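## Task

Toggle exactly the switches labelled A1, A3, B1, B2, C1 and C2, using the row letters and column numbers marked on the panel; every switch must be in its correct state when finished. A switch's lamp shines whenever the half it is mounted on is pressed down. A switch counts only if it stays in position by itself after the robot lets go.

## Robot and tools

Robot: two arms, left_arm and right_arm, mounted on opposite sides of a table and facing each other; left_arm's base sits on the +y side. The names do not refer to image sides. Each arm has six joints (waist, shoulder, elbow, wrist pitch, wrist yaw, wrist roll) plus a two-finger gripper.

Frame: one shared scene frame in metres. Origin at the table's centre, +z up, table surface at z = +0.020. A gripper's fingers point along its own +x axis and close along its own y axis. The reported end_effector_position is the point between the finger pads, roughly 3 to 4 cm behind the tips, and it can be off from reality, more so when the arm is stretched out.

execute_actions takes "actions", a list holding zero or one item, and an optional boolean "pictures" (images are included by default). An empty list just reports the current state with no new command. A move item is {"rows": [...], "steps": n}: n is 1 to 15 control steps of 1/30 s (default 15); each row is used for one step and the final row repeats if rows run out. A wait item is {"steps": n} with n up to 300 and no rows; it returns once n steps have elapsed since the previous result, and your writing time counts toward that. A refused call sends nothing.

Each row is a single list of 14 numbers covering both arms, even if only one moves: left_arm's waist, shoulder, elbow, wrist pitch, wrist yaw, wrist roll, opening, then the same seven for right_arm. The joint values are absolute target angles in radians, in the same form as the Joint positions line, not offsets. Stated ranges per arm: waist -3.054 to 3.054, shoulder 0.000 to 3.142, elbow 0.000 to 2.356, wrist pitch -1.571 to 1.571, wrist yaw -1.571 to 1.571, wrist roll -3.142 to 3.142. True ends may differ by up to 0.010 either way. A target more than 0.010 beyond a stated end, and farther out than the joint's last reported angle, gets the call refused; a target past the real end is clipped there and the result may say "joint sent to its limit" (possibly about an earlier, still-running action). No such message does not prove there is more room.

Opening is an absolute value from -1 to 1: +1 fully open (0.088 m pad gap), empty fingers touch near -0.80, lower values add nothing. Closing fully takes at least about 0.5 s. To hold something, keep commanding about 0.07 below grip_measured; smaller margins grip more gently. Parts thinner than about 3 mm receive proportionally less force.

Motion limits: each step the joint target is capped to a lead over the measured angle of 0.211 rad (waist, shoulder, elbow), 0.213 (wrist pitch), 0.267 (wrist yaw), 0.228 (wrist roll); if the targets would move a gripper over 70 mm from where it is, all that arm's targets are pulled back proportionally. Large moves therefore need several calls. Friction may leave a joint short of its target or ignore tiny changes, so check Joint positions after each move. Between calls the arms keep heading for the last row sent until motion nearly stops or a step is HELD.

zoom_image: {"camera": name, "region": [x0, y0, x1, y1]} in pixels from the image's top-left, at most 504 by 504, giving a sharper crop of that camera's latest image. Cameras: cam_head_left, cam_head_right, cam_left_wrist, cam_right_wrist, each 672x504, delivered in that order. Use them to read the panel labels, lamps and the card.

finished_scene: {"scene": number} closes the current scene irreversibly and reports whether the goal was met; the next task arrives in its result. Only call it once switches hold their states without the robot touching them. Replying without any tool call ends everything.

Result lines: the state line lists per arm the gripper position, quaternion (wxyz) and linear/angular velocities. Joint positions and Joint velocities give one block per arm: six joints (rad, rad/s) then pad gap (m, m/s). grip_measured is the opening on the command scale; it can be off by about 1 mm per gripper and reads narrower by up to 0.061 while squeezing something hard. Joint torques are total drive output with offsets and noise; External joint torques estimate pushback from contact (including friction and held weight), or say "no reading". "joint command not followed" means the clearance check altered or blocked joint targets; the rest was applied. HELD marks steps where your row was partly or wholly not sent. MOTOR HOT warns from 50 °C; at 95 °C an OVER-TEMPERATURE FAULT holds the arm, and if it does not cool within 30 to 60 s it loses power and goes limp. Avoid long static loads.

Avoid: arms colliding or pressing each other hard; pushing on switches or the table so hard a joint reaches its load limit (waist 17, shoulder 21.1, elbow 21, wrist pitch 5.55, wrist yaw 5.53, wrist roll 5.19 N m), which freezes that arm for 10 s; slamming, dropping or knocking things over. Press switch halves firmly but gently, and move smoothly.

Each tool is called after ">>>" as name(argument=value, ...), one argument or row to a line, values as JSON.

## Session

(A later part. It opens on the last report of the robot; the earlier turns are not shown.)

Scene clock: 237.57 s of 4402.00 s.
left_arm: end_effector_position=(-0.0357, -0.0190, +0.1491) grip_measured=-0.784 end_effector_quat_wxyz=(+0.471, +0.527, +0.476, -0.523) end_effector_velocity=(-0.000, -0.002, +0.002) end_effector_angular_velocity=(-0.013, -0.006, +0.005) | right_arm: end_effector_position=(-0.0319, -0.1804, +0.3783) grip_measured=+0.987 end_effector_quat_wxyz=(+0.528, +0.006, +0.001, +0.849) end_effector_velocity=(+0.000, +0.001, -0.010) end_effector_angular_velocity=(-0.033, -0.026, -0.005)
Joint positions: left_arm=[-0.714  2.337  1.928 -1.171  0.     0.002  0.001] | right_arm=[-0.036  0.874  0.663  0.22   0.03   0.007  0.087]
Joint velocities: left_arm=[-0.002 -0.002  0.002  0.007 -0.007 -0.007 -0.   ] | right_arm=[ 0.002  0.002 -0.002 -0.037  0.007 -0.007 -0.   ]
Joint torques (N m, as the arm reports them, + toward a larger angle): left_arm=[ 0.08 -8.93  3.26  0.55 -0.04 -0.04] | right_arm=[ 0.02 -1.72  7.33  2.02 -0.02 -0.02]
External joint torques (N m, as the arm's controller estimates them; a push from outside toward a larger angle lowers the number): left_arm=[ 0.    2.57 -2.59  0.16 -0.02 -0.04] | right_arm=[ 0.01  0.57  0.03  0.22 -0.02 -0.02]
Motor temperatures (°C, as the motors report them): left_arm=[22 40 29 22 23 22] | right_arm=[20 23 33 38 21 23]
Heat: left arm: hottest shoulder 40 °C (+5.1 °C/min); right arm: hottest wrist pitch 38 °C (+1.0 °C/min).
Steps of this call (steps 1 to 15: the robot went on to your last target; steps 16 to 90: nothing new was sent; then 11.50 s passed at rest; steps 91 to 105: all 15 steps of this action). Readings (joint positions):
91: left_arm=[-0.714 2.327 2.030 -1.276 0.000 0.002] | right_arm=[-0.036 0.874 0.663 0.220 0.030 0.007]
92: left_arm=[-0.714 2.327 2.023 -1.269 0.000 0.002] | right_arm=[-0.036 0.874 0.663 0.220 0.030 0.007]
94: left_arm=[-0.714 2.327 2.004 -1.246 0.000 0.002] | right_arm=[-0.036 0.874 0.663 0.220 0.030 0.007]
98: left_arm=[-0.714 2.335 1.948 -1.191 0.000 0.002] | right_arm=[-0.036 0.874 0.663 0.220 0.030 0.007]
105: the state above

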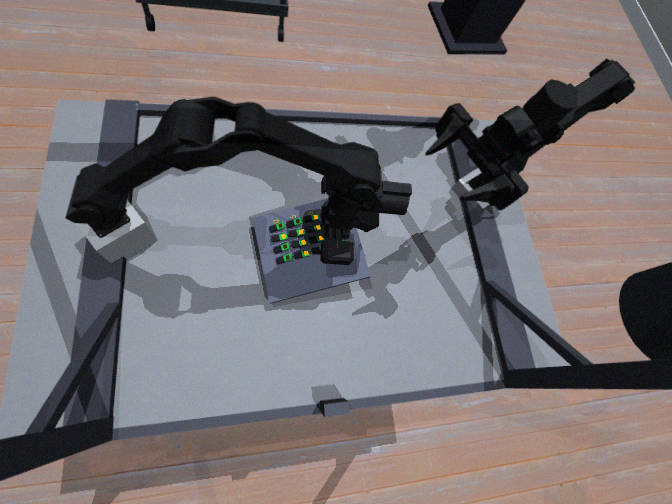

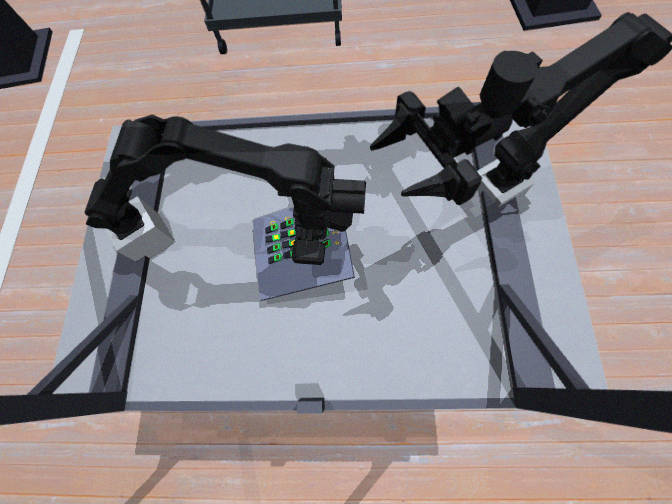

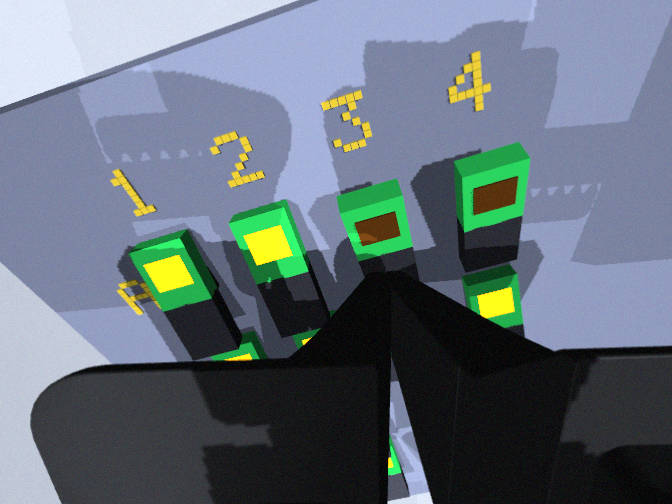

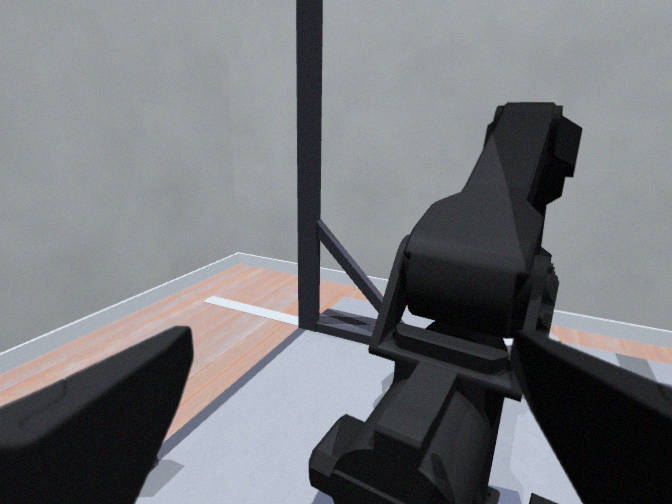

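>>> execute_actions(
  actions=[
    {"rows":[[-0.713,2.325,1.96,-1.20,0,0,-0.8,-0.036,0.874,0.663,0.22,0.03,0.007,1],[-0.713,2.32,1.99,-1.23,0,0,-0.8,-0.036,0.874,0.663,0.22,0.03,0.007,1],[-0.713,2.31,2.02,-1.27,0,0,-0.8,-0.036,0.874,0.663,0.22,0.03,0.007,1],[-0.713,2.30,2.02,-1.27,0,0,-0.8,-0.036,0.874,0.663,0.22,0.03,0.007,1],[-0.713,2.29,2.02,-1.27,0,0,-0.8,-0.036,0.874,0.663,0.22,0.03,0.007,1],[-0.713,2.28,2.0,-1.27,0,0,-0.8,-0.036,0.874,0.663,0.22,0.03,0.007,1],[-0.70,2.275,1.99,-1.26,0,0,-0.8,-0.036,0.874,0.663,0.22,0.03,0.007,1],[-0.68,2.27,1.97,-1.25,0,0,-0.8,-0.036,0.874,0.663,0.22,0.03,0.007,1],[-0.66,2.268,1.95,-1.24,0,0,-0.8,-0.036,0.874,0.663,0.22,0.03,0.007,1],[-0.64,2.268,1.93,-1.23,0,0,-0.8,-0.036,0.874,0.663,0.22,0.03,0.007,1],[-0.62,2.268,1.91,-1.22,0,0,-0.8,-0.036,0.874,0.663,0.22,0.03,0.007,1],[-0.598,2.268,1.895,-1.205,0,0,-0.8,-0.036,0.874,0.663,0.22,0.03,0.007,1]],"steps":15},
  ],
  pictures=false,
)

>>> execute_actions(
  actions=[
    {"steps":10},
  ],
)

Scene clock: 258.80 s of 4402.00 s.
left_arm: end_effector_position=(+0.0091, -0.0145, +0.1789) grip_measured=-0.784 end_effector_quat_wxyz=(+0.502, +0.497, +0.496, -0.505) end_effector_velocity=(+0.197, +0.041, -0.064) end_effector_angular_velocity=(+0.159, -0.022, +0.445) | right_arm: end_effector_position=(-0.0319, -0.1804, +0.3783) grip_measured=+0.987 end_effector_quat_wxyz=(+0.528, +0.006, +0.001, +0.849) end_effector_velocity=(-0.000, -0.001, -0.008) end_effector_angular_velocity=(-0.029, -0.024, +0.005)
Joint positions: left_arm=[-0.615  2.266  1.925 -1.216  0.     0.002  0.001] | right_arm=[-0.036  0.874  0.663  0.22   0.03   0.007  0.087]
Joint velocities: left_arm=[ 0.437 -0.002 -0.256  0.095 -0.022 -0.007 -0.   ] | right_arm=[-0.002 -0.002 -0.002 -0.037 -0.007 -0.007 -0.   ]
Joint torques (N m, as the arm reports them, + toward a larger angle): left_arm=[ -2.01 -10.71   5.01   0.18  -0.03  -0.05] | right_arm=[ 0.03 -1.73  7.35  2.02 -0.02 -0.03]
External joint torques (N m, as the arm's controller estimates them; a push from outside toward a larger angle lowers the number): left_arm=[-0.17  0.49 -1.28 -0.19 -0.12 -0.06] | right_arm=[ 0.03  0.61  0.04  0.23 -0.02 -0.03]
Motor temperatures (°C, as the motors report them): left_arm=[22 40 27 23 23 22] | right_arm=[20 23 33 39 21 23]
Heat: left arm: hottest shoulder 40 °C (+3.0 °C/min); right arm: hottest wrist pitch 39 °C (+1.0 °C/min).
Steps of this call (steps 1 to 15: the robot went on to your last target; steps 16 to 90: nothing new was sent; then 17.73 s passed at rest; steps 91 to 105: all 15 steps of this action). Readings (joint positions):
91: left_arm=[-0.714 2.334 1.930 -1.171 0.000 0.002] | right_arm=[-0.036 0.874 0.663 0.220 0.030 0.007]
92: left_arm=[-0.714 2.333 1.939 -1.180 0.000 0.002] | right_arm=[-0.036 0.874 0.663 0.220 0.030 0.007]
94: left_arm=[-0.714 2.333 1.966 -1.220 0.000 0.002] | right_arm=[-0.036 0.874 0.663 0.220 0.030 0.007]
98: left_arm=[-0.712 2.306 1.986 -1.249 0.000 0.002] | right_arm=[-0.036 0.874 0.663 0.220 0.030 0.007]
105: the state above

Scene clock: 259.13 s of 4402.00 s.
left_arm: end_effector_position=(+0.0166, -0.0115, +0.1738) grip_measured=-0.784 end_effector_quat_wxyz=(+0.504, +0.496, +0.503, -0.498) end_effector_velocity=(-0.000, +0.007, -0.004) end_effector_angular_velocity=(+0.027, -0.022, +0.000) | right_arm: end_effector_position=(-0.0319, -0.1804, +0.3783) grip_measured=+0.987 end_effector_quat_wxyz=(+0.528, +0.006, +0.001, +0.849) end_effector_velocity=(+0.001, +0.000, -0.001) end_effector_angular_velocity=(+0.012, -0.019, -0.000)
Joint positions: left_arm=[-0.597  2.266  1.905 -1.207  0.     0.002  0.001] | right_arm=[-0.036  0.874  0.663  0.22   0.03   0.007  0.087]
Joint velocities: left_arm=[-0.007 -0.002 -0.022 -0.007 -0.022 -0.007  0.   ] | right_arm=[-0.007 -0.002 -0.007  0.007 -0.007 -0.022 -0.   ]
Joint torques (N m, as the arm reports them, + toward a larger angle): left_arm=[ -0.07 -10.82   4.96   0.17  -0.02  -0.05] | right_arm=[ 0.02 -1.75  7.34  2.02 -0.03 -0.02]
External joint torques (N m, as the arm's controller estimates them; a push from outside toward a larger angle lowers the number): left_arm=[-0.19  0.13 -1.02 -0.19  0.   -0.05] | right_arm=[ 0.02  0.65 -0.06  0.19 -0.02 -0.03]
Motor temperatures (°C, as the motors report them): left_arm=[22 40 27 23 23 22] | right_arm=[20 23 33 39 21 23]
Heat: left arm: hottest shoulder 40 °C (+3.0 °C/min); right arm: hottest wrist pitch 39 °C (+1.0 °C/min).
Steps of this call (steps 1 to 10: the robot went on to your last target). Readings (joint positions):
1: left_arm=[-0.602 2.266 1.917 -1.214 0.000 0.002] | right_arm=[-0.036 0.874 0.663 0.220 0.030 0.007]
2: left_arm=[-0.594 2.266 1.911 -1.214 0.000 0.002] | right_arm=[-0.036 0.874 0.663 0.220 0.030 0.007]
4: left_arm=[-0.590 2.266 1.906 -1.211 0.000 0.002] | right_arm=[-0.036 0.874 0.663 0.220 0.030 0.007]
8: left_arm=[-0.596 2.266 1.906 -1.207 0.000 0.002] | right_arm=[-0.036 0.874 0.663 0.220 0.030 0.007]
10: the state above

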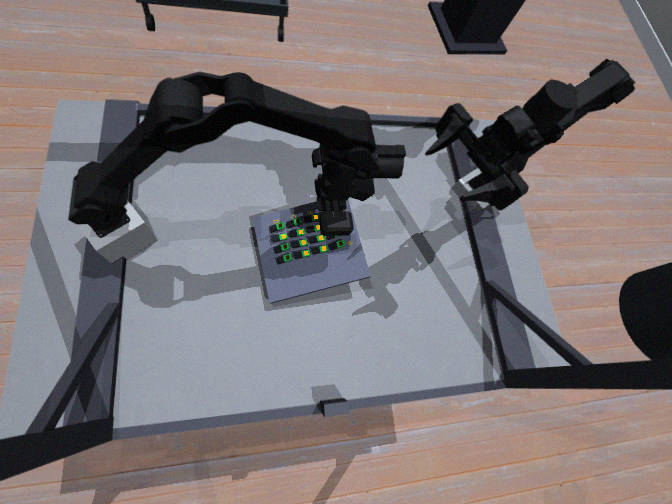

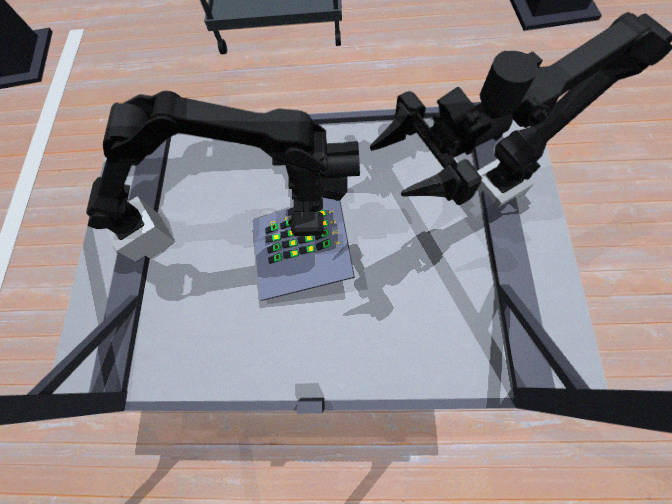

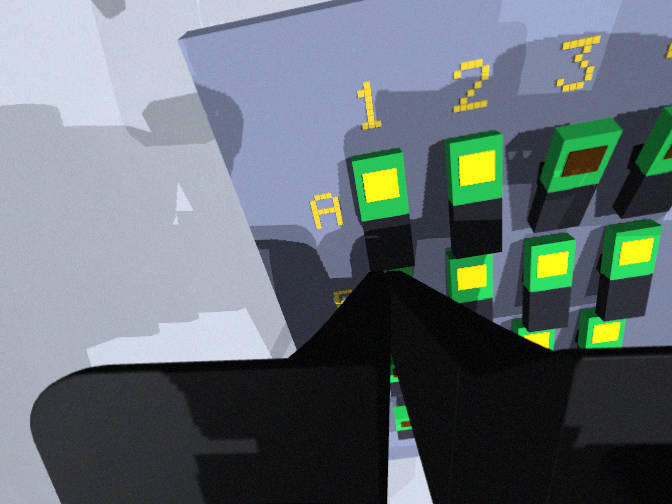

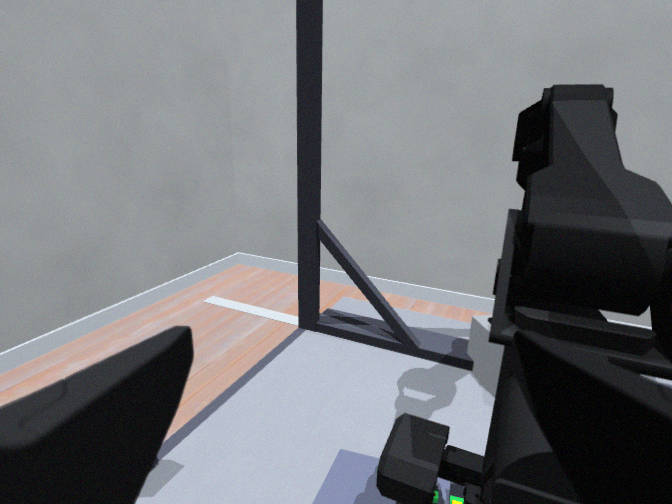

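>>> execute_actions(
  actions=[
    {"rows":[[-0.604,2.29,1.885,-1.19,0,0,-0.8,-0.036,0.874,0.663,0.22,0.03,0.007,1],[-0.604,2.294,1.875,-1.18,0,0,-0.8,-0.036,0.874,0.663,0.22,0.03,0.007,1],[-0.604,2.298,1.865,-1.165,0,0,-0.8,-0.036,0.874,0.663,0.22,0.03,0.007,1],[-0.604,2.302,1.855,-1.155,0,0,-0.8,-0.036,0.874,0.663,0.22,0.03,0.007,1],[-0.604,2.306,1.845,-1.14,0,0,-0.8,-0.036,0.874,0.663,0.22,0.03,0.007,1],[-0.604,2.309,1.835,-1.13,0,0,-0.8,-0.036,0.874,0.663,0.22,0.03,0.007,1],[-0.604,2.312,1.825,-1.115,0,0,-0.8,-0.036,0.874,0.663,0.22,0.03,0.007,1],[-0.604,2.315,1.817,-1.105,0,0,-0.8,-0.036,0.874,0.663,0.22,0.03,0.007,1],[-0.604,2.319,1.808,-1.098,0,0,-0.8,-0.036,0.874,0.663,0.22,0.03,0.007,1]],"steps":15},
  ],
)

Scene clock: 273.10 s of 4402.00 s.
left_arm: end_effector_position=(+0.0146, -0.0125, +0.1480) grip_measured=-0.784 end_effector_quat_wxyz=(+0.504, +0.496, +0.501, -0.500) end_effector_velocity=(-0.000, +0.002, -0.003) end_effector_angular_velocity=(-0.012, +0.007, +0.010) | right_arm: end_effector_position=(-0.0319, -0.1804, +0.3783) grip_measured=+0.987 end_effector_quat_wxyz=(+0.528, +0.006, +0.001, +0.849) end_effector_velocity=(-0.001, -0.001, +0.000) end_effector_angular_velocity=(+0.008, -0.021, +0.014)
Joint positions: left_arm=[-0.602  2.285  1.835 -1.114  0.     0.002  0.001] | right_arm=[-0.036  0.874  0.663  0.22   0.03   0.007  0.087]
Joint velocities: left_arm=[ 0.002 -0.017 -0.042  0.037  0.007 -0.007 -0.   ] | right_arm=[-0.007 -0.002  0.002 -0.007 -0.022 -0.022 -0.   ]
Joint torques (N m, as the arm reports them, + toward a larger angle): left_arm=[-0.26 -7.55  2.93  0.81 -0.03 -0.04] | right_arm=[ 0.01 -1.73  7.36  2.01 -0.01 -0.02]
External joint torques (N m, as the arm's controller estimates them; a push from outside toward a larger angle lowers the number): left_arm=[-0.32  3.59 -3.17  0.43 -0.02 -0.04] | right_arm=[ 0.01  0.73 -0.15  0.15 -0.01 -0.03]
Motor temperatures (°C, as the motors report them): left_arm=[22 41 27 22 23 22] | right_arm=[20 23 33 39 21 23]
Heat: left arm: hottest shoulder 41 °C (+3.0 °C/min); right arm: hottest wrist pitch 39 °C (+1.0 °C/min).
Steps of this call (steps 1 to 30: the robot went on to your last target; steps 31 to 90: nothing new was sent; then 10.47 s passed at rest; steps 91 to 105: all 15 steps of this action). Readings (joint positions):
91: left_arm=[-0.598 2.266 1.904 -1.206 0.000 0.002] | right_arm=[-0.036 0.874 0.663 0.220 0.030 0.007]
92: left_arm=[-0.598 2.266 1.900 -1.200 0.000 0.002] | right_arm=[-0.036 0.874 0.663 0.220 0.030 0.007]
94: left_arm=[-0.599 2.267 1.890 -1.183 0.000 0.002] | right_arm=[-0.036 0.874 0.663 0.220 0.030 0.007]
98: left_arm=[-0.602 2.280 1.856 -1.140 0.000 0.002] | right_arm=[-0.036 0.874 0.663 0.220 0.030 0.007]
105: the state above

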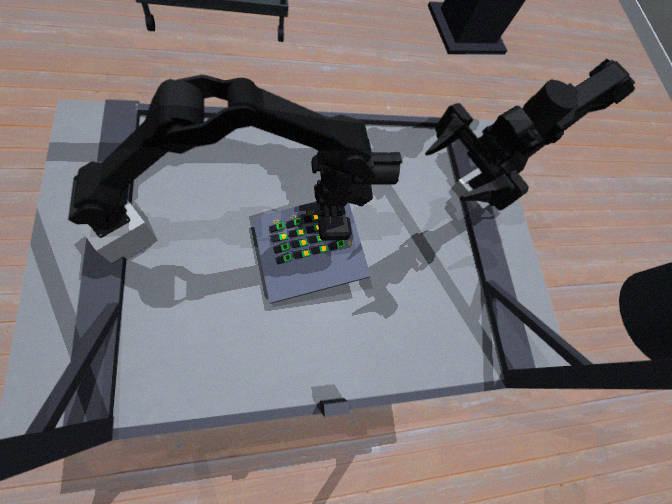

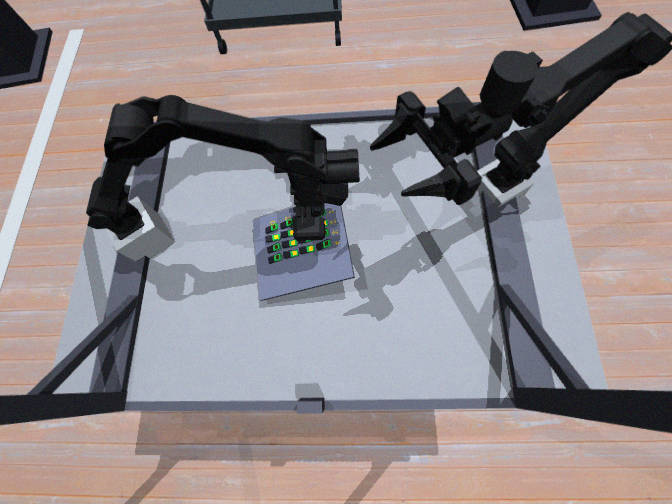

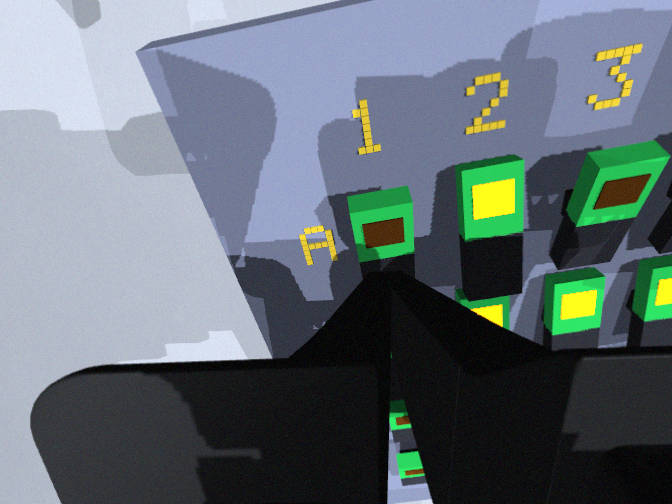

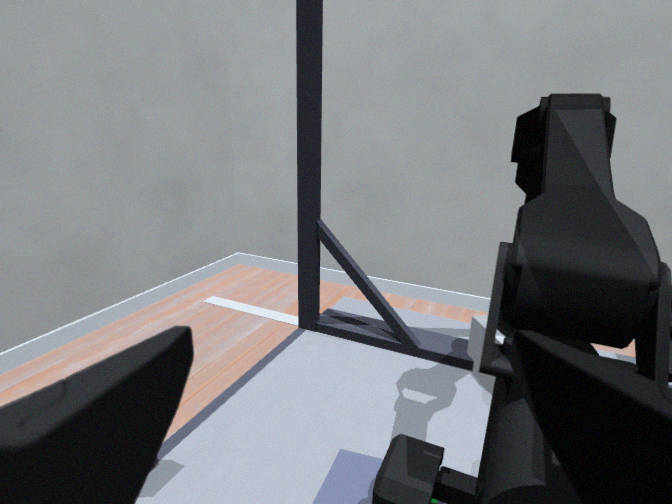

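>>> execute_actions(
  actions=[
    {"rows":[[-0.604,2.28,1.86,-1.13,0,0,-0.8,-0.036,0.874,0.663,0.22,0.03,0.007,1],[-0.604,2.265,1.885,-1.16,0,0,-0.8,-0.036,0.874,0.663,0.22,0.03,0.007,1],[-0.604,2.25,1.90,-1.19,0,0,-0.8,-0.036,0.874,0.663,0.22,0.03,0.007,1],[-0.604,2.24,1.90,-1.20,0,0,-0.8,-0.036,0.874,0.663,0.22,0.03,0.007,1],[-0.604,2.225,1.89,-1.20,0,0,-0.8,-0.036,0.874,0.663,0.22,0.03,0.007,1],[-0.604,2.21,1.86,-1.19,0,0,-0.8,-0.036,0.874,0.663,0.22,0.03,0.007,1],[-0.606,2.19,1.825,-1.18,0,0,-0.8,-0.036,0.874,0.663,0.22,0.03,0.007,1],[-0.608,2.17,1.79,-1.165,0,0,-0.8,-0.036,0.874,0.663,0.22,0.03,0.007,1],[-0.61,2.15,1.755,-1.15,0,0,-0.8,-0.036,0.874,0.663,0.22,0.03,0.007,1],[-0.612,2.13,1.72,-1.135,0,0,-0.8,-0.036,0.874,0.663,0.22,0.03,0.007,1],[-0.614,2.11,1.685,-1.12,0,0,-0.8,-0.036,0.874,0.663,0.22,0.03,0.007,1],[-0.616,2.09,1.65,-1.105,0,0,-0.8,-0.036,0.874,0.663,0.22,0.03,0.007,1],[-0.618,2.075,1.615,-1.09,0,0,-0.8,-0.036,0.874,0.663,0.22,0.03,0.007,1],[-0.62,2.065,1.58,-1.075,0,0,-0.8,-0.036,0.874,0.663,0.22,0.03,0.007,1],[-0.622,2.062,1.544,-1.062,0,0,-0.8,-0.036,0.874,0.663,0.22,0.03,0.007,1]],"steps":15},
  ],
  pictures=false,
)

>>> execute_actions(
  actions=[
    {"steps":15},
  ],
)

Scene clock: 289.20 s of 4402.00 s.
left_arm: end_effector_position=(+0.0096, +0.0217, +0.1810) grip_measured=-0.784 end_effector_quat_wxyz=(+0.507, +0.492, +0.491, -0.509) end_effector_velocity=(-0.023, +0.170, -0.096) end_effector_angular_velocity=(+0.212, -0.022, -0.058) | right_arm: end_effector_position=(-0.0319, -0.1804, +0.3783) grip_measured=+0.987 end_effector_quat_wxyz=(+0.528, +0.006, +0.001, +0.849) end_effector_velocity=(+0.003, +0.002, -0.001) end_effector_angular_velocity=(-0.003, -0.010, -0.015)
Joint positions: left_arm=[-0.613  2.095  1.66  -1.103  0.     0.002  0.001] | right_arm=[-0.036  0.874  0.663  0.22   0.03   0.007  0.087]
Joint velocities: left_arm=[-0.066 -0.413 -1.013  0.388 -0.022 -0.007 -0.   ] | right_arm=[-0.007  0.002  0.002 -0.007  0.007 -0.007 -0.   ]
Joint torques (N m, as the arm reports them, + toward a larger angle): left_arm=[-0.34 -9.45  3.88  0.19 -0.02 -0.04] | right_arm=[ 0.03 -1.75  7.34  2.02 -0.02 -0.02]
External joint torques (N m, as the arm's controller estimates them; a push from outside toward a larger angle lowers the number): left_arm=[-0.43 -1.27 -1.1  -0.13 -0.01 -0.04] | right_arm=[ 0.06  0.62 -0.05  0.2  -0.02 -0.03]
Motor temperatures (°C, as the motors report them): left_arm=[22 40 26 24 23 22] | right_arm=[20 23 33 39 21 23]
Heat: left arm: hottest shoulder 40 °C (+1.0 °C/min); right arm: hottest wrist pitch 39 °C (+1.0 °C/min).
Steps of this call (steps 1 to 15: the robot went on to your last target; steps 16 to 90: nothing new was sent; then 12.60 s passed at rest; steps 91 to 105: all 15 steps of this action). Readings (joint positions):
91: left_arm=[-0.602 2.282 1.835 -1.112 0.000 0.002] | right_arm=[-0.036 0.874 0.663 0.220 0.030 0.007]
92: left_arm=[-0.602 2.279 1.842 -1.119 0.000 0.002] | right_arm=[-0.036 0.874 0.663 0.220 0.030 0.007]
94: left_arm=[-0.602 2.279 1.862 -1.146 0.000 0.002] | right_arm=[-0.036 0.874 0.663 0.220 0.030 0.007]
98: left_arm=[-0.602 2.241 1.854 -1.174 0.000 0.002] | right_arm=[-0.036 0.874 0.663 0.220 0.030 0.007]
105: the state above

Scene clock: 289.70 s of 4402.00 s.
left_arm: end_effector_position=(+0.0071, +0.0413, +0.1638) grip_measured=-0.784 end_effector_quat_wxyz=(+0.495, +0.505, +0.500, -0.500) end_effector_velocity=(-0.002, +0.006, -0.001) end_effector_angular_velocity=(+0.017, +0.007, +0.005) | right_arm: end_effector_position=(-0.0319, -0.1804, +0.3783) grip_measured=+0.987 end_effector_quat_wxyz=(+0.528, +0.006, +0.001, +0.849) end_effector_velocity=(+0.002, -0.000, -0.007) end_effector_angular_velocity=(-0.025, -0.021, -0.010)
Joint positions: left_arm=[-0.62   2.072  1.555 -1.064  0.     0.002  0.001] | right_arm=[-0.036  0.874  0.663  0.22   0.03   0.007  0.087]
Joint velocities: left_arm=[-0.002 -0.007 -0.017 -0.007  0.007 -0.007 -0.   ] | right_arm=[-0.002 -0.007 -0.002 -0.037  0.007 -0.007 -0.   ]
Joint torques (N m, as the arm reports them, + toward a larger angle): left_arm=[ -0.29 -10.69   4.49   0.19  -0.01  -0.05] | right_arm=[ 0.   -1.73  7.34  2.02 -0.02 -0.03]
External joint torques (N m, as the arm's controller estimates them; a push from outside toward a larger angle lowers the number): left_arm=[-0.29 -1.16 -1.27 -0.14  0.   -0.05] | right_arm=[ 0.02  0.64  0.01  0.22 -0.02 -0.03]
Motor temperatures (°C, as the motors report them): left_arm=[22 40 26 24 23 22] | right_arm=[20 23 33 39 21 23]
Heat: left arm: hottest shoulder 40 °C (+1.0 °C/min); right arm: hottest wrist pitch 39 °C (+1.0 °C/min).
Steps of this call (steps 1 to 15: the robot went on to your last target). Readings (joint positions):
1: left_arm=[-0.615 2.084 1.630 -1.092 0.000 0.002] | right_arm=[-0.036 0.874 0.663 0.220 0.030 0.007]
2: left_arm=[-0.617 2.077 1.607 -1.087 0.000 0.002] | right_arm=[-0.036 0.874 0.663 0.220 0.030 0.007]
4: left_arm=[-0.619 2.076 1.578 -1.076 0.000 0.002] | right_arm=[-0.036 0.874 0.663 0.220 0.030 0.007]
8: left_arm=[-0.620 2.076 1.557 -1.068 0.000 0.002] | right_arm=[-0.036 0.874 0.663 0.220 0.030 0.007]
15: the state above

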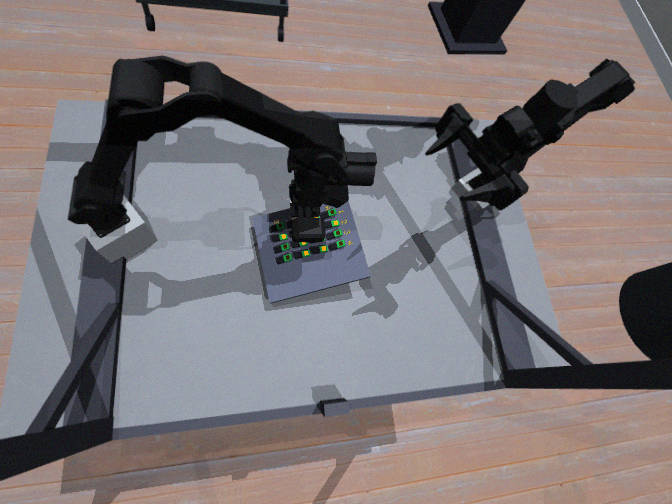

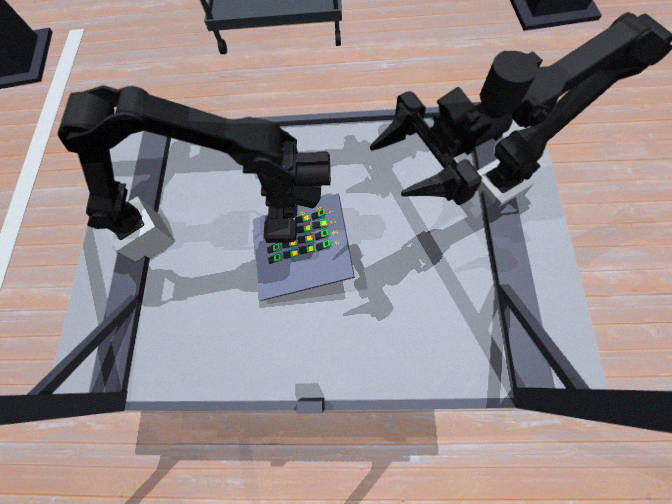

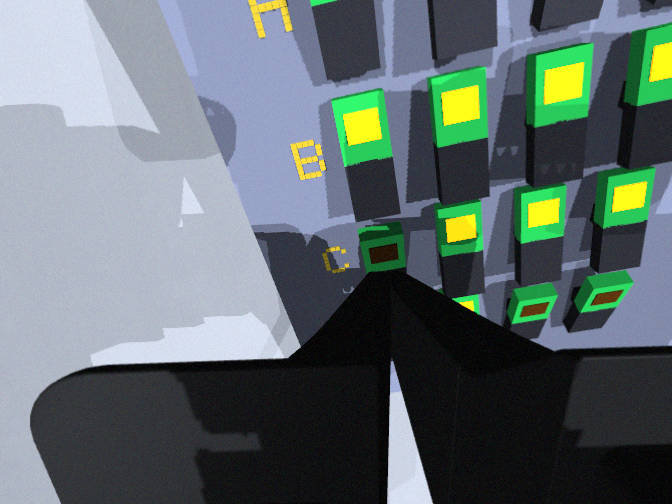

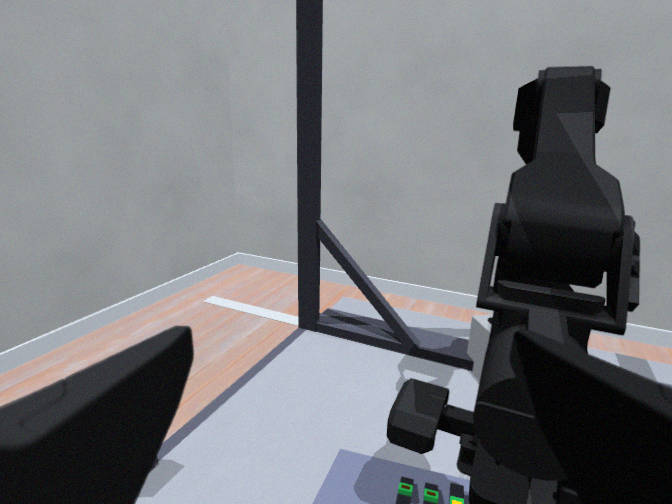

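>>> execute_actions(
  actions=[
    {"rows":[[-0.622,2.09,1.535,-1.045,0,0,-0.8,-0.036,0.874,0.663,0.22,0.03,0.007,1],[-0.622,2.094,1.525,-1.03,0,0,-0.8,-0.036,0.874,0.663,0.22,0.03,0.007,1],[-0.622,2.098,1.515,-1.015,0,0,-0.8,-0.036,0.874,0.663,0.22,0.03,0.007,1],[-0.622,2.102,1.505,-1.005,0,0,-0.8,-0.036,0.874,0.663,0.22,0.03,0.007,1],[-0.622,2.106,1.495,-0.99,0,0,-0.8,-0.036,0.874,0.663,0.22,0.03,0.007,1],[-0.622,2.109,1.485,-0.978,0,0,-0.8,-0.036,0.874,0.663,0.22,0.03,0.007,1],[-0.622,2.112,1.475,-0.965,0,0,-0.8,-0.036,0.874,0.663,0.22,0.03,0.007,1],[-0.622,2.115,1.465,-0.953,0,0,-0.8,-0.036,0.874,0.663,0.22,0.03,0.007,1],[-0.622,2.118,1.455,-0.942,0,0,-0.8,-0.036,0.874,0.663,0.22,0.03,0.007,1]],"steps":15},
  ],
)

Scene clock: 302.60 s of 4402.00 s.
left_arm: end_effector_position=(+0.0071, +0.0436, +0.1340) grip_measured=-0.784 end_effector_quat_wxyz=(+0.496, +0.504, +0.499, -0.501) end_effector_velocity=(+0.000, +0.001, -0.002) end_effector_angular_velocity=(-0.007, -0.007, -0.010) | right_arm: end_effector_position=(-0.0319, -0.1804, +0.3783) grip_measured=+0.987 end_effector_quat_wxyz=(+0.528, +0.006, +0.001, +0.849) end_effector_velocity=(-0.003, -0.001, -0.000) end_effector_angular_velocity=(+0.005, -0.006, +0.019)
Joint positions: left_arm=[-0.62   2.098  1.47  -0.949  0.     0.002  0.001] | right_arm=[-0.036  0.874  0.663  0.22   0.03   0.007  0.087]
Joint velocities: left_arm=[-0.002 -0.007 -0.022  0.022 -0.007  0.007 -0.   ] | right_arm=[-0.002  0.002 -0.002  0.007 -0.022 -0.007 -0.   ]
Joint torques (N m, as the arm reports them, + toward a larger angle): left_arm=[-0.26 -7.49  4.03  0.21 -0.02 -0.06] | right_arm=[ 0.01 -1.73  7.32  2.02 -0.02 -0.02]
External joint torques (N m, as the arm's controller estimates them; a push from outside toward a larger angle lowers the number): left_arm=[-0.24  2.22 -1.73 -0.16 -0.01 -0.06] | right_arm=[ 0.01  0.65 -0.09  0.18 -0.02 -0.03]
Motor temperatures (°C, as the motors report them): left_arm=[22 41 26 23 23 22] | right_arm=[20 23 34 39 21 23]
Heat: left arm: hottest shoulder 41 °C (+1.0 °C/min); right arm: hottest wrist pitch 39 °C (+1.0 °C/min).
Steps of this call (steps 1 to 15: the robot went on to your last target; steps 16 to 90: nothing new was sent; then 9.40 s passed at rest; steps 91 to 105: all 15 steps of this action). Readings (joint positions):
91: left_arm=[-0.620 2.072 1.554 -1.063 0.000 0.002] | right_arm=[-0.036 0.874 0.663 0.220 0.030 0.007]
92: left_arm=[-0.620 2.072 1.550 -1.055 0.000 0.002] | right_arm=[-0.036 0.874 0.663 0.220 0.030 0.007]
94: left_arm=[-0.620 2.073 1.539 -1.035 0.000 0.002] | right_arm=[-0.036 0.874 0.663 0.220 0.030 0.007]
98: left_arm=[-0.620 2.084 1.505 -0.990 0.000 0.002] | right_arm=[-0.036 0.874 0.663 0.220 0.030 0.007]
105: the state above

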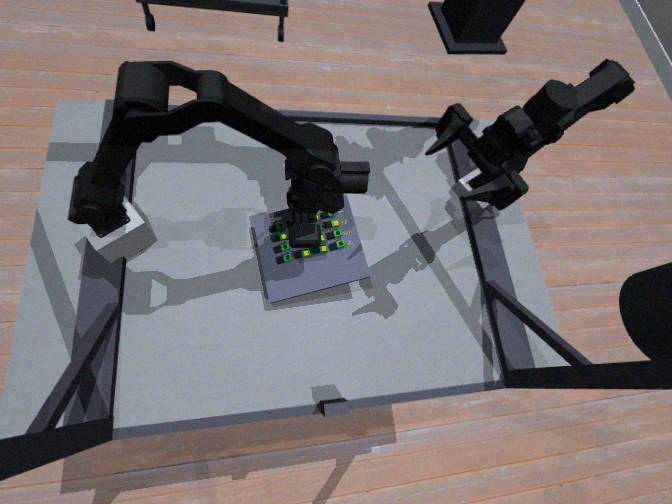

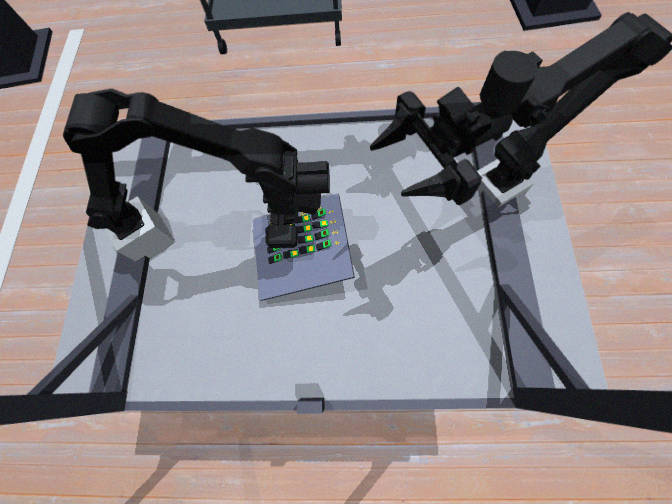

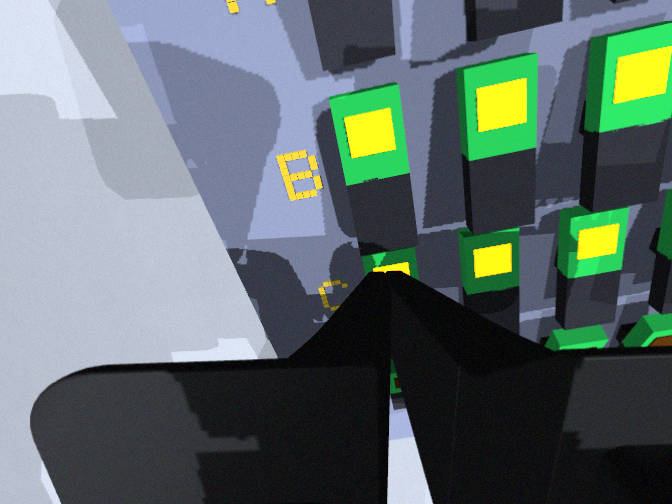

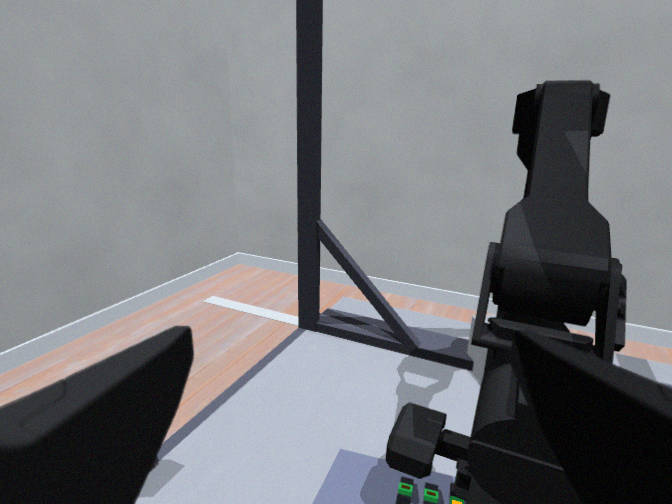

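>>> execute_actions(
  actions=[
    {"rows":[[-0.622,2.09,1.49,-0.97,0,0,-0.8,-0.036,0.874,0.663,0.22,0.03,0.007,1],[-0.622,2.075,1.51,-0.995,0,0,-0.8,-0.036,0.874,0.663,0.22,0.03,0.007,1],[-0.622,2.06,1.53,-1.02,0,0,-0.8,-0.036,0.874,0.663,0.22,0.03,0.007,1],[-0.622,2.05,1.54,-1.04,0,0,-0.8,-0.036,0.874,0.663,0.22,0.03,0.007,1],[-0.622,2.04,1.53,-1.04,0,0,-0.8,-0.036,0.874,0.663,0.22,0.03,0.007,1],[-0.622,2.03,1.515,-1.04,0,0,-0.8,-0.036,0.874,0.663,0.22,0.03,0.007,1],[-0.635,2.02,1.50,-1.035,0,0,-0.8,-0.036,0.874,0.663,0.22,0.03,0.007,1],[-0.65,2.01,1.485,-1.03,0,0,-0.8,-0.036,0.874,0.663,0.22,0.03,0.007,1],[-0.665,2.0,1.47,-1.02,0,0,-0.8,-0.036,0.874,0.663,0.22,0.03,0.007,1],[-0.68,2.0,1.455,-1.01,0,0,-0.8,-0.036,0.874,0.663,0.22,0.03,0.007,1],[-0.69,2.0,1.445,-1.005,0,0,-0.8,-0.036,0.874,0.663,0.22,0.03,0.007,1],[-0.702,2.0,1.434,-1.004,0,0,-0.8,-0.036,0.874,0.663,0.22,0.03,0.007,1]],"steps":15},
  ],
  pictures=false,
)

>>> execute_actions(
  actions=[
    {"steps":12},
  ],
)

Scene clock: 327.70 s of 4402.00 s.
left_arm: end_effector_position=(-0.0205, +0.0548, +0.1657) grip_measured=-0.784 end_effector_quat_wxyz=(+0.483, +0.516, +0.475, -0.525) end_effector_velocity=(-0.075, +0.052, -0.044) end_effector_angular_velocity=(+0.143, -0.019, -0.205) | right_arm: end_effector_position=(-0.0319, -0.1804, +0.3783) grip_measured=+0.987 end_effector_quat_wxyz=(+0.528, +0.006, +0.001, +0.849) end_effector_velocity=(-0.000, -0.001, -0.001) end_effector_angular_velocity=(-0.008, +0.021, +0.005)
Joint positions: left_arm=[-0.694  2.003  1.459 -1.01   0.     0.002  0.001] | right_arm=[-0.036  0.874  0.663  0.22   0.03   0.007  0.087]
Joint velocities: left_arm=[-0.212 -0.002 -0.183  0.037 -0.007 -0.007 -0.   ] | right_arm=[-0.002 -0.002 -0.007  0.007 -0.007  0.022  0.   ]
Joint torques (N m, as the arm reports them, + toward a larger angle): left_arm=[ 1.   -9.13  4.68  0.24 -0.03 -0.04] | right_arm=[ 0.01 -1.72  7.35  2.02 -0.02 -0.02]
External joint torques (N m, as the arm's controller estimates them; a push from outside toward a larger angle lowers the number): left_arm=[-0.03  0.05 -1.42 -0.18  0.06 -0.03] | right_arm=[ 0.    0.71 -0.08  0.18 -0.02 -0.03]
Motor temperatures (°C, as the motors report them): left_arm=[22 39 26 23 23 22] | right_arm=[20 23 34 40 21 23]
Heat: left arm: hottest shoulder 39 °C (-2.0 °C/min); right arm: hottest wrist pitch 40 °C (+1.0 °C/min).
Steps of this call (steps 1 to 15: the robot went on to your last target; steps 16 to 90: nothing new was sent; then 21.60 s passed at rest; steps 91 to 105: all 15 steps of this action). Readings (joint positions):
91: left_arm=[-0.620 2.098 1.469 -0.945 0.000 0.002] | right_arm=[-0.036 0.874 0.663 0.220 0.030 0.007]
92: left_arm=[-0.620 2.098 1.475 -0.953 0.000 0.002] | right_arm=[-0.036 0.874 0.663 0.220 0.030 0.007]
94: left_arm=[-0.620 2.097 1.493 -0.988 0.000 0.002] | right_arm=[-0.036 0.874 0.663 0.220 0.030 0.007]
98: left_arm=[-0.622 2.056 1.505 -1.022 0.000 0.002] | right_arm=[-0.036 0.874 0.663 0.220 0.030 0.007]
105: the state above

Scene clock: 328.10 s of 4402.00 s.
left_arm: end_effector_position=(-0.0232, +0.0585, +0.1621) grip_measured=-0.784 end_effector_quat_wxyz=(+0.478, +0.520, +0.475, -0.524) end_effector_velocity=(-0.004, +0.003, +0.000) end_effector_angular_velocity=(+0.008, +0.007, -0.000) | right_arm: end_effector_position=(-0.0319, -0.1804, +0.3783) grip_measured=+0.987 end_effector_quat_wxyz=(+0.528, +0.006, +0.001, +0.849) end_effector_velocity=(-0.000, -0.001, -0.004) end_effector_angular_velocity=(-0.008, -0.012, +0.005)
Joint positions: left_arm=[-0.702  2.003  1.444 -1.005  0.     0.002  0.001] | right_arm=[-0.036  0.874  0.663  0.22   0.03   0.007  0.087]
Joint velocities: left_arm=[-0.007 -0.002 -0.002 -0.007  0.007 -0.007 -0.   ] | right_arm=[-0.002 -0.002 -0.007 -0.007 -0.007 -0.007 -0.   ]
Joint torques (N m, as the arm reports them, + toward a larger angle): left_arm=[-0.05 -9.3   4.51  0.16 -0.03 -0.06] | right_arm=[ 0.03 -1.76  7.32  2.02 -0.02 -0.02]
External joint torques (N m, as the arm's controller estimates them; a push from outside toward a larger angle lowers the number): left_arm=[-0.04 -0.33 -1.16 -0.19 -0.03 -0.06] | right_arm=[ 0.02  0.62 -0.04  0.2  -0.01 -0.03]
Motor temperatures (°C, as the motors report them): left_arm=[22 39 26 23 23 22] | right_arm=[20 23 34 40 21 23]
Heat: left arm: hottest shoulder 39 °C (-2.0 °C/min); right arm: hottest wrist pitch 40 °C (+1.0 °C/min).
Steps of this call (steps 1 to 12: the robot went on to your last target). Readings (joint positions):
1: left_arm=[-0.699 2.003 1.453 -1.009 0.000 0.002] | right_arm=[-0.036 0.874 0.663 0.220 0.030 0.007]
2: left_arm=[-0.701 2.003 1.448 -1.009 0.000 0.002] | right_arm=[-0.036 0.874 0.663 0.220 0.030 0.007]
4: left_arm=[-0.702 2.003 1.444 -1.008 0.000 0.002] | right_arm=[-0.036 0.874 0.663 0.220 0.030 0.007]
8: left_arm=[-0.702 2.003 1.444 -1.005 0.000 0.002] | right_arm=[-0.036 0.874 0.663 0.220 0.030 0.007]
12: the state above

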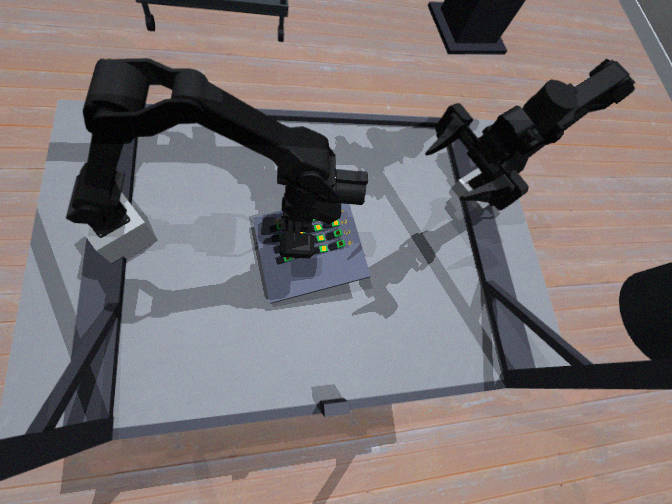

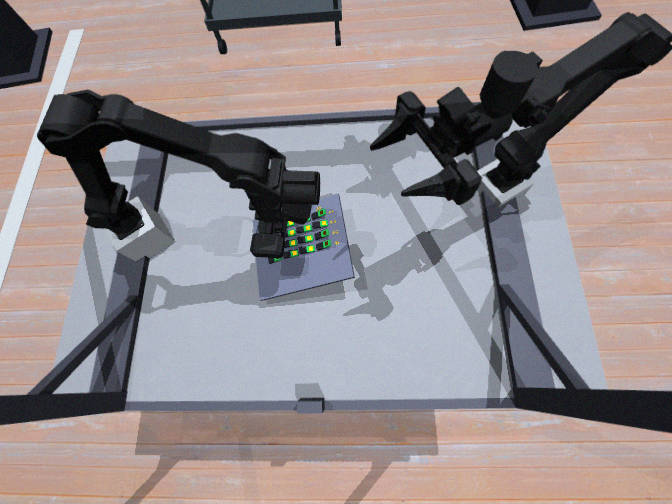

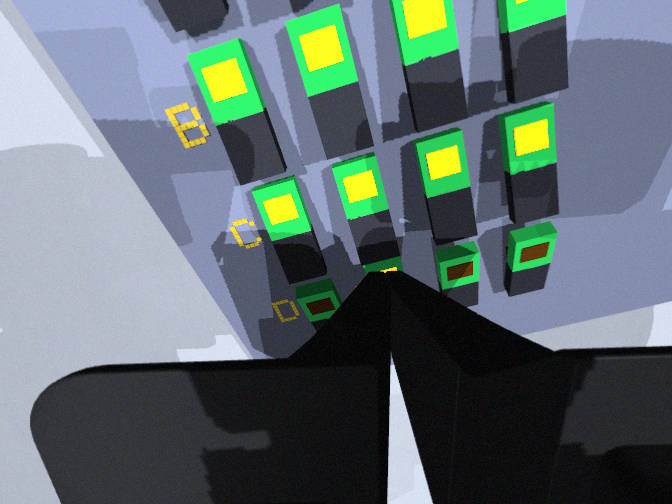

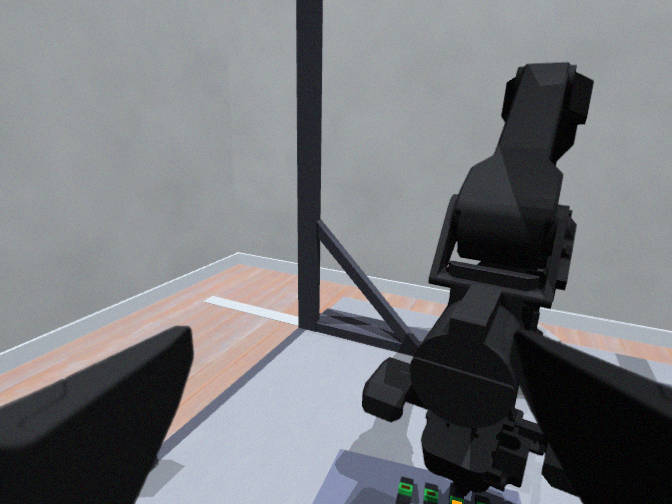

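>>> execute_actions(
  actions=[
    {"rows":[[-0.695,2.025,1.425,-0.99,0,0,-0.8,-0.036,0.874,0.663,0.22,0.03,0.007,1],[-0.695,2.032,1.417,-0.978,0,0,-0.8,-0.036,0.874,0.663,0.22,0.03,0.007,1],[-0.695,2.038,1.41,-0.967,0,0,-0.8,-0.036,0.874,0.663,0.22,0.03,0.007,1],[-0.695,2.044,1.402,-0.955,0,0,-0.8,-0.036,0.874,0.663,0.22,0.03,0.007,1],[-0.695,2.05,1.395,-0.944,0,0,-0.8,-0.036,0.874,0.663,0.22,0.03,0.007,1],[-0.695,2.056,1.387,-0.932,0,0,-0.8,-0.036,0.874,0.663,0.22,0.03,0.007,1],[-0.695,2.061,1.38,-0.92,0,0,-0.8,-0.036,0.874,0.663,0.22,0.03,0.007,1],[-0.695,2.067,1.373,-0.91,0,0,-0.8,-0.036,0.874,0.663,0.22,0.03,0.007,1],[-0.695,2.073,1.367,-0.90,0,0,-0.8,-0.036,0.874,0.663,0.22,0.03,0.007,1]],"steps":15},
  ],
)

Scene clock: 341.67 s of 4402.00 s.
left_arm: end_effector_position=(-0.0214, +0.0615, +0.1277) grip_measured=-0.784 end_effector_quat_wxyz=(+0.474, +0.525, +0.481, -0.517) end_effector_velocity=(+0.003, +0.006, -0.008) end_effector_angular_velocity=(+0.020, -0.024, +0.005) | right_arm: end_effector_position=(-0.0319, -0.1804, +0.3783) grip_measured=+0.987 end_effector_quat_wxyz=(+0.528, +0.006, +0.001, +0.849) end_effector_velocity=(-0.000, -0.001, +0.004) end_effector_angular_velocity=(+0.016, +0.017, +0.005)
Joint positions: left_arm=[-0.698  2.056  1.378 -0.907  0.     0.002  0.001] | right_arm=[-0.036  0.874  0.663  0.22   0.03   0.007  0.087]
Joint velocities: left_arm=[-0.002  0.007 -0.022  0.007 -0.022 -0.007 -0.   ] | right_arm=[-0.002 -0.002 -0.002  0.022 -0.007  0.007 -0.   ]
Joint torques (N m, as the arm reports them, + toward a larger angle): left_arm=[ 0.27 -7.51  4.44  0.22 -0.03 -0.05] | right_arm=[ 0.01 -1.73  7.33  2.02 -0.01 -0.02]
External joint torques (N m, as the arm's controller estimates them; a push from outside toward a larger angle lowers the number): left_arm=[ 0.31  1.75 -1.09 -0.12 -0.02 -0.05] | right_arm=[ 0.02  0.71 -0.14  0.16 -0.01 -0.03]
Motor temperatures (°C, as the motors report them): left_arm=[22 40 26 23 23 22] | right_arm=[20 23 34 40 21 23]
Heat: left arm: hottest shoulder 40 °C (+0.0 °C/min); right arm: hottest wrist pitch 40 °C (+1.0 °C/min).
Steps of this call (steps 1 to 30: the robot went on to your last target; steps 31 to 90: nothing new was sent; then 10.07 s passed at rest; steps 91 to 105: all 15 steps of this action). Readings (joint positions):
91: left_arm=[-0.702 2.003 1.443 -1.004 0.000 0.002] | right_arm=[-0.036 0.874 0.663 0.220 0.030 0.007]
92: left_arm=[-0.701 2.003 1.440 -0.999 0.000 0.002] | right_arm=[-0.036 0.874 0.663 0.220 0.030 0.007]
94: left_arm=[-0.700 2.006 1.432 -0.983 0.000 0.002] | right_arm=[-0.036 0.874 0.663 0.220 0.030 0.007]
98: left_arm=[-0.698 2.029 1.405 -0.942 0.000 0.002] | right_arm=[-0.036 0.874 0.663 0.220 0.030 0.007]
105: the state above

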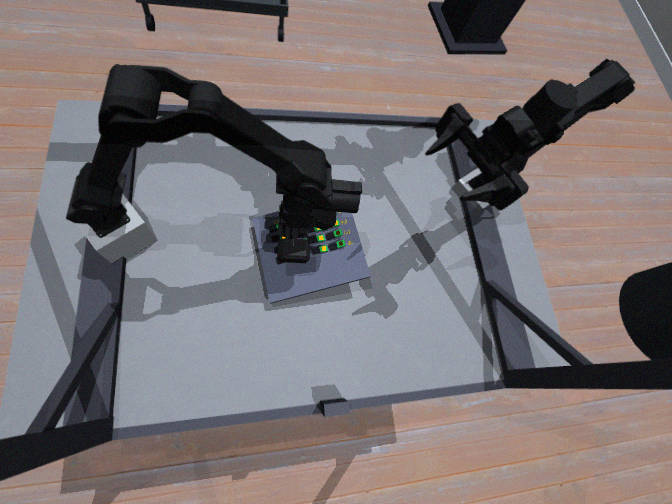

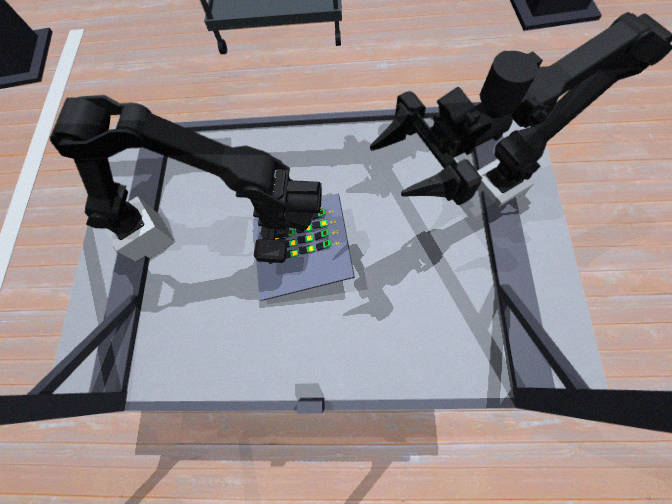

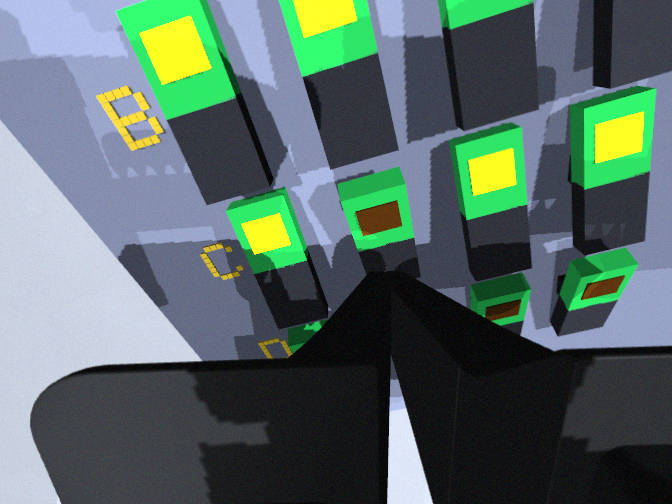

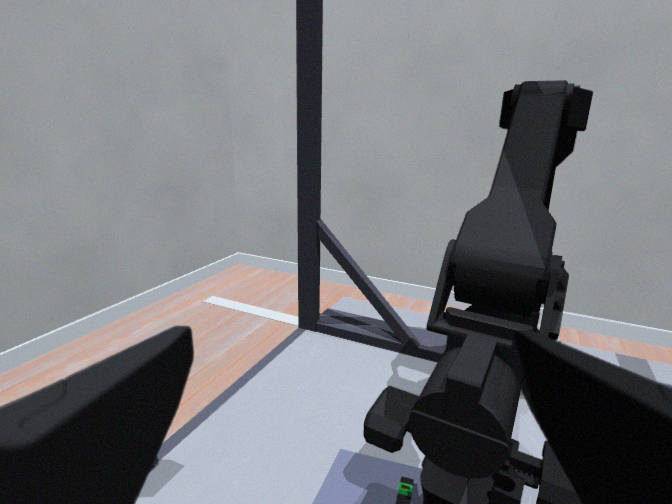

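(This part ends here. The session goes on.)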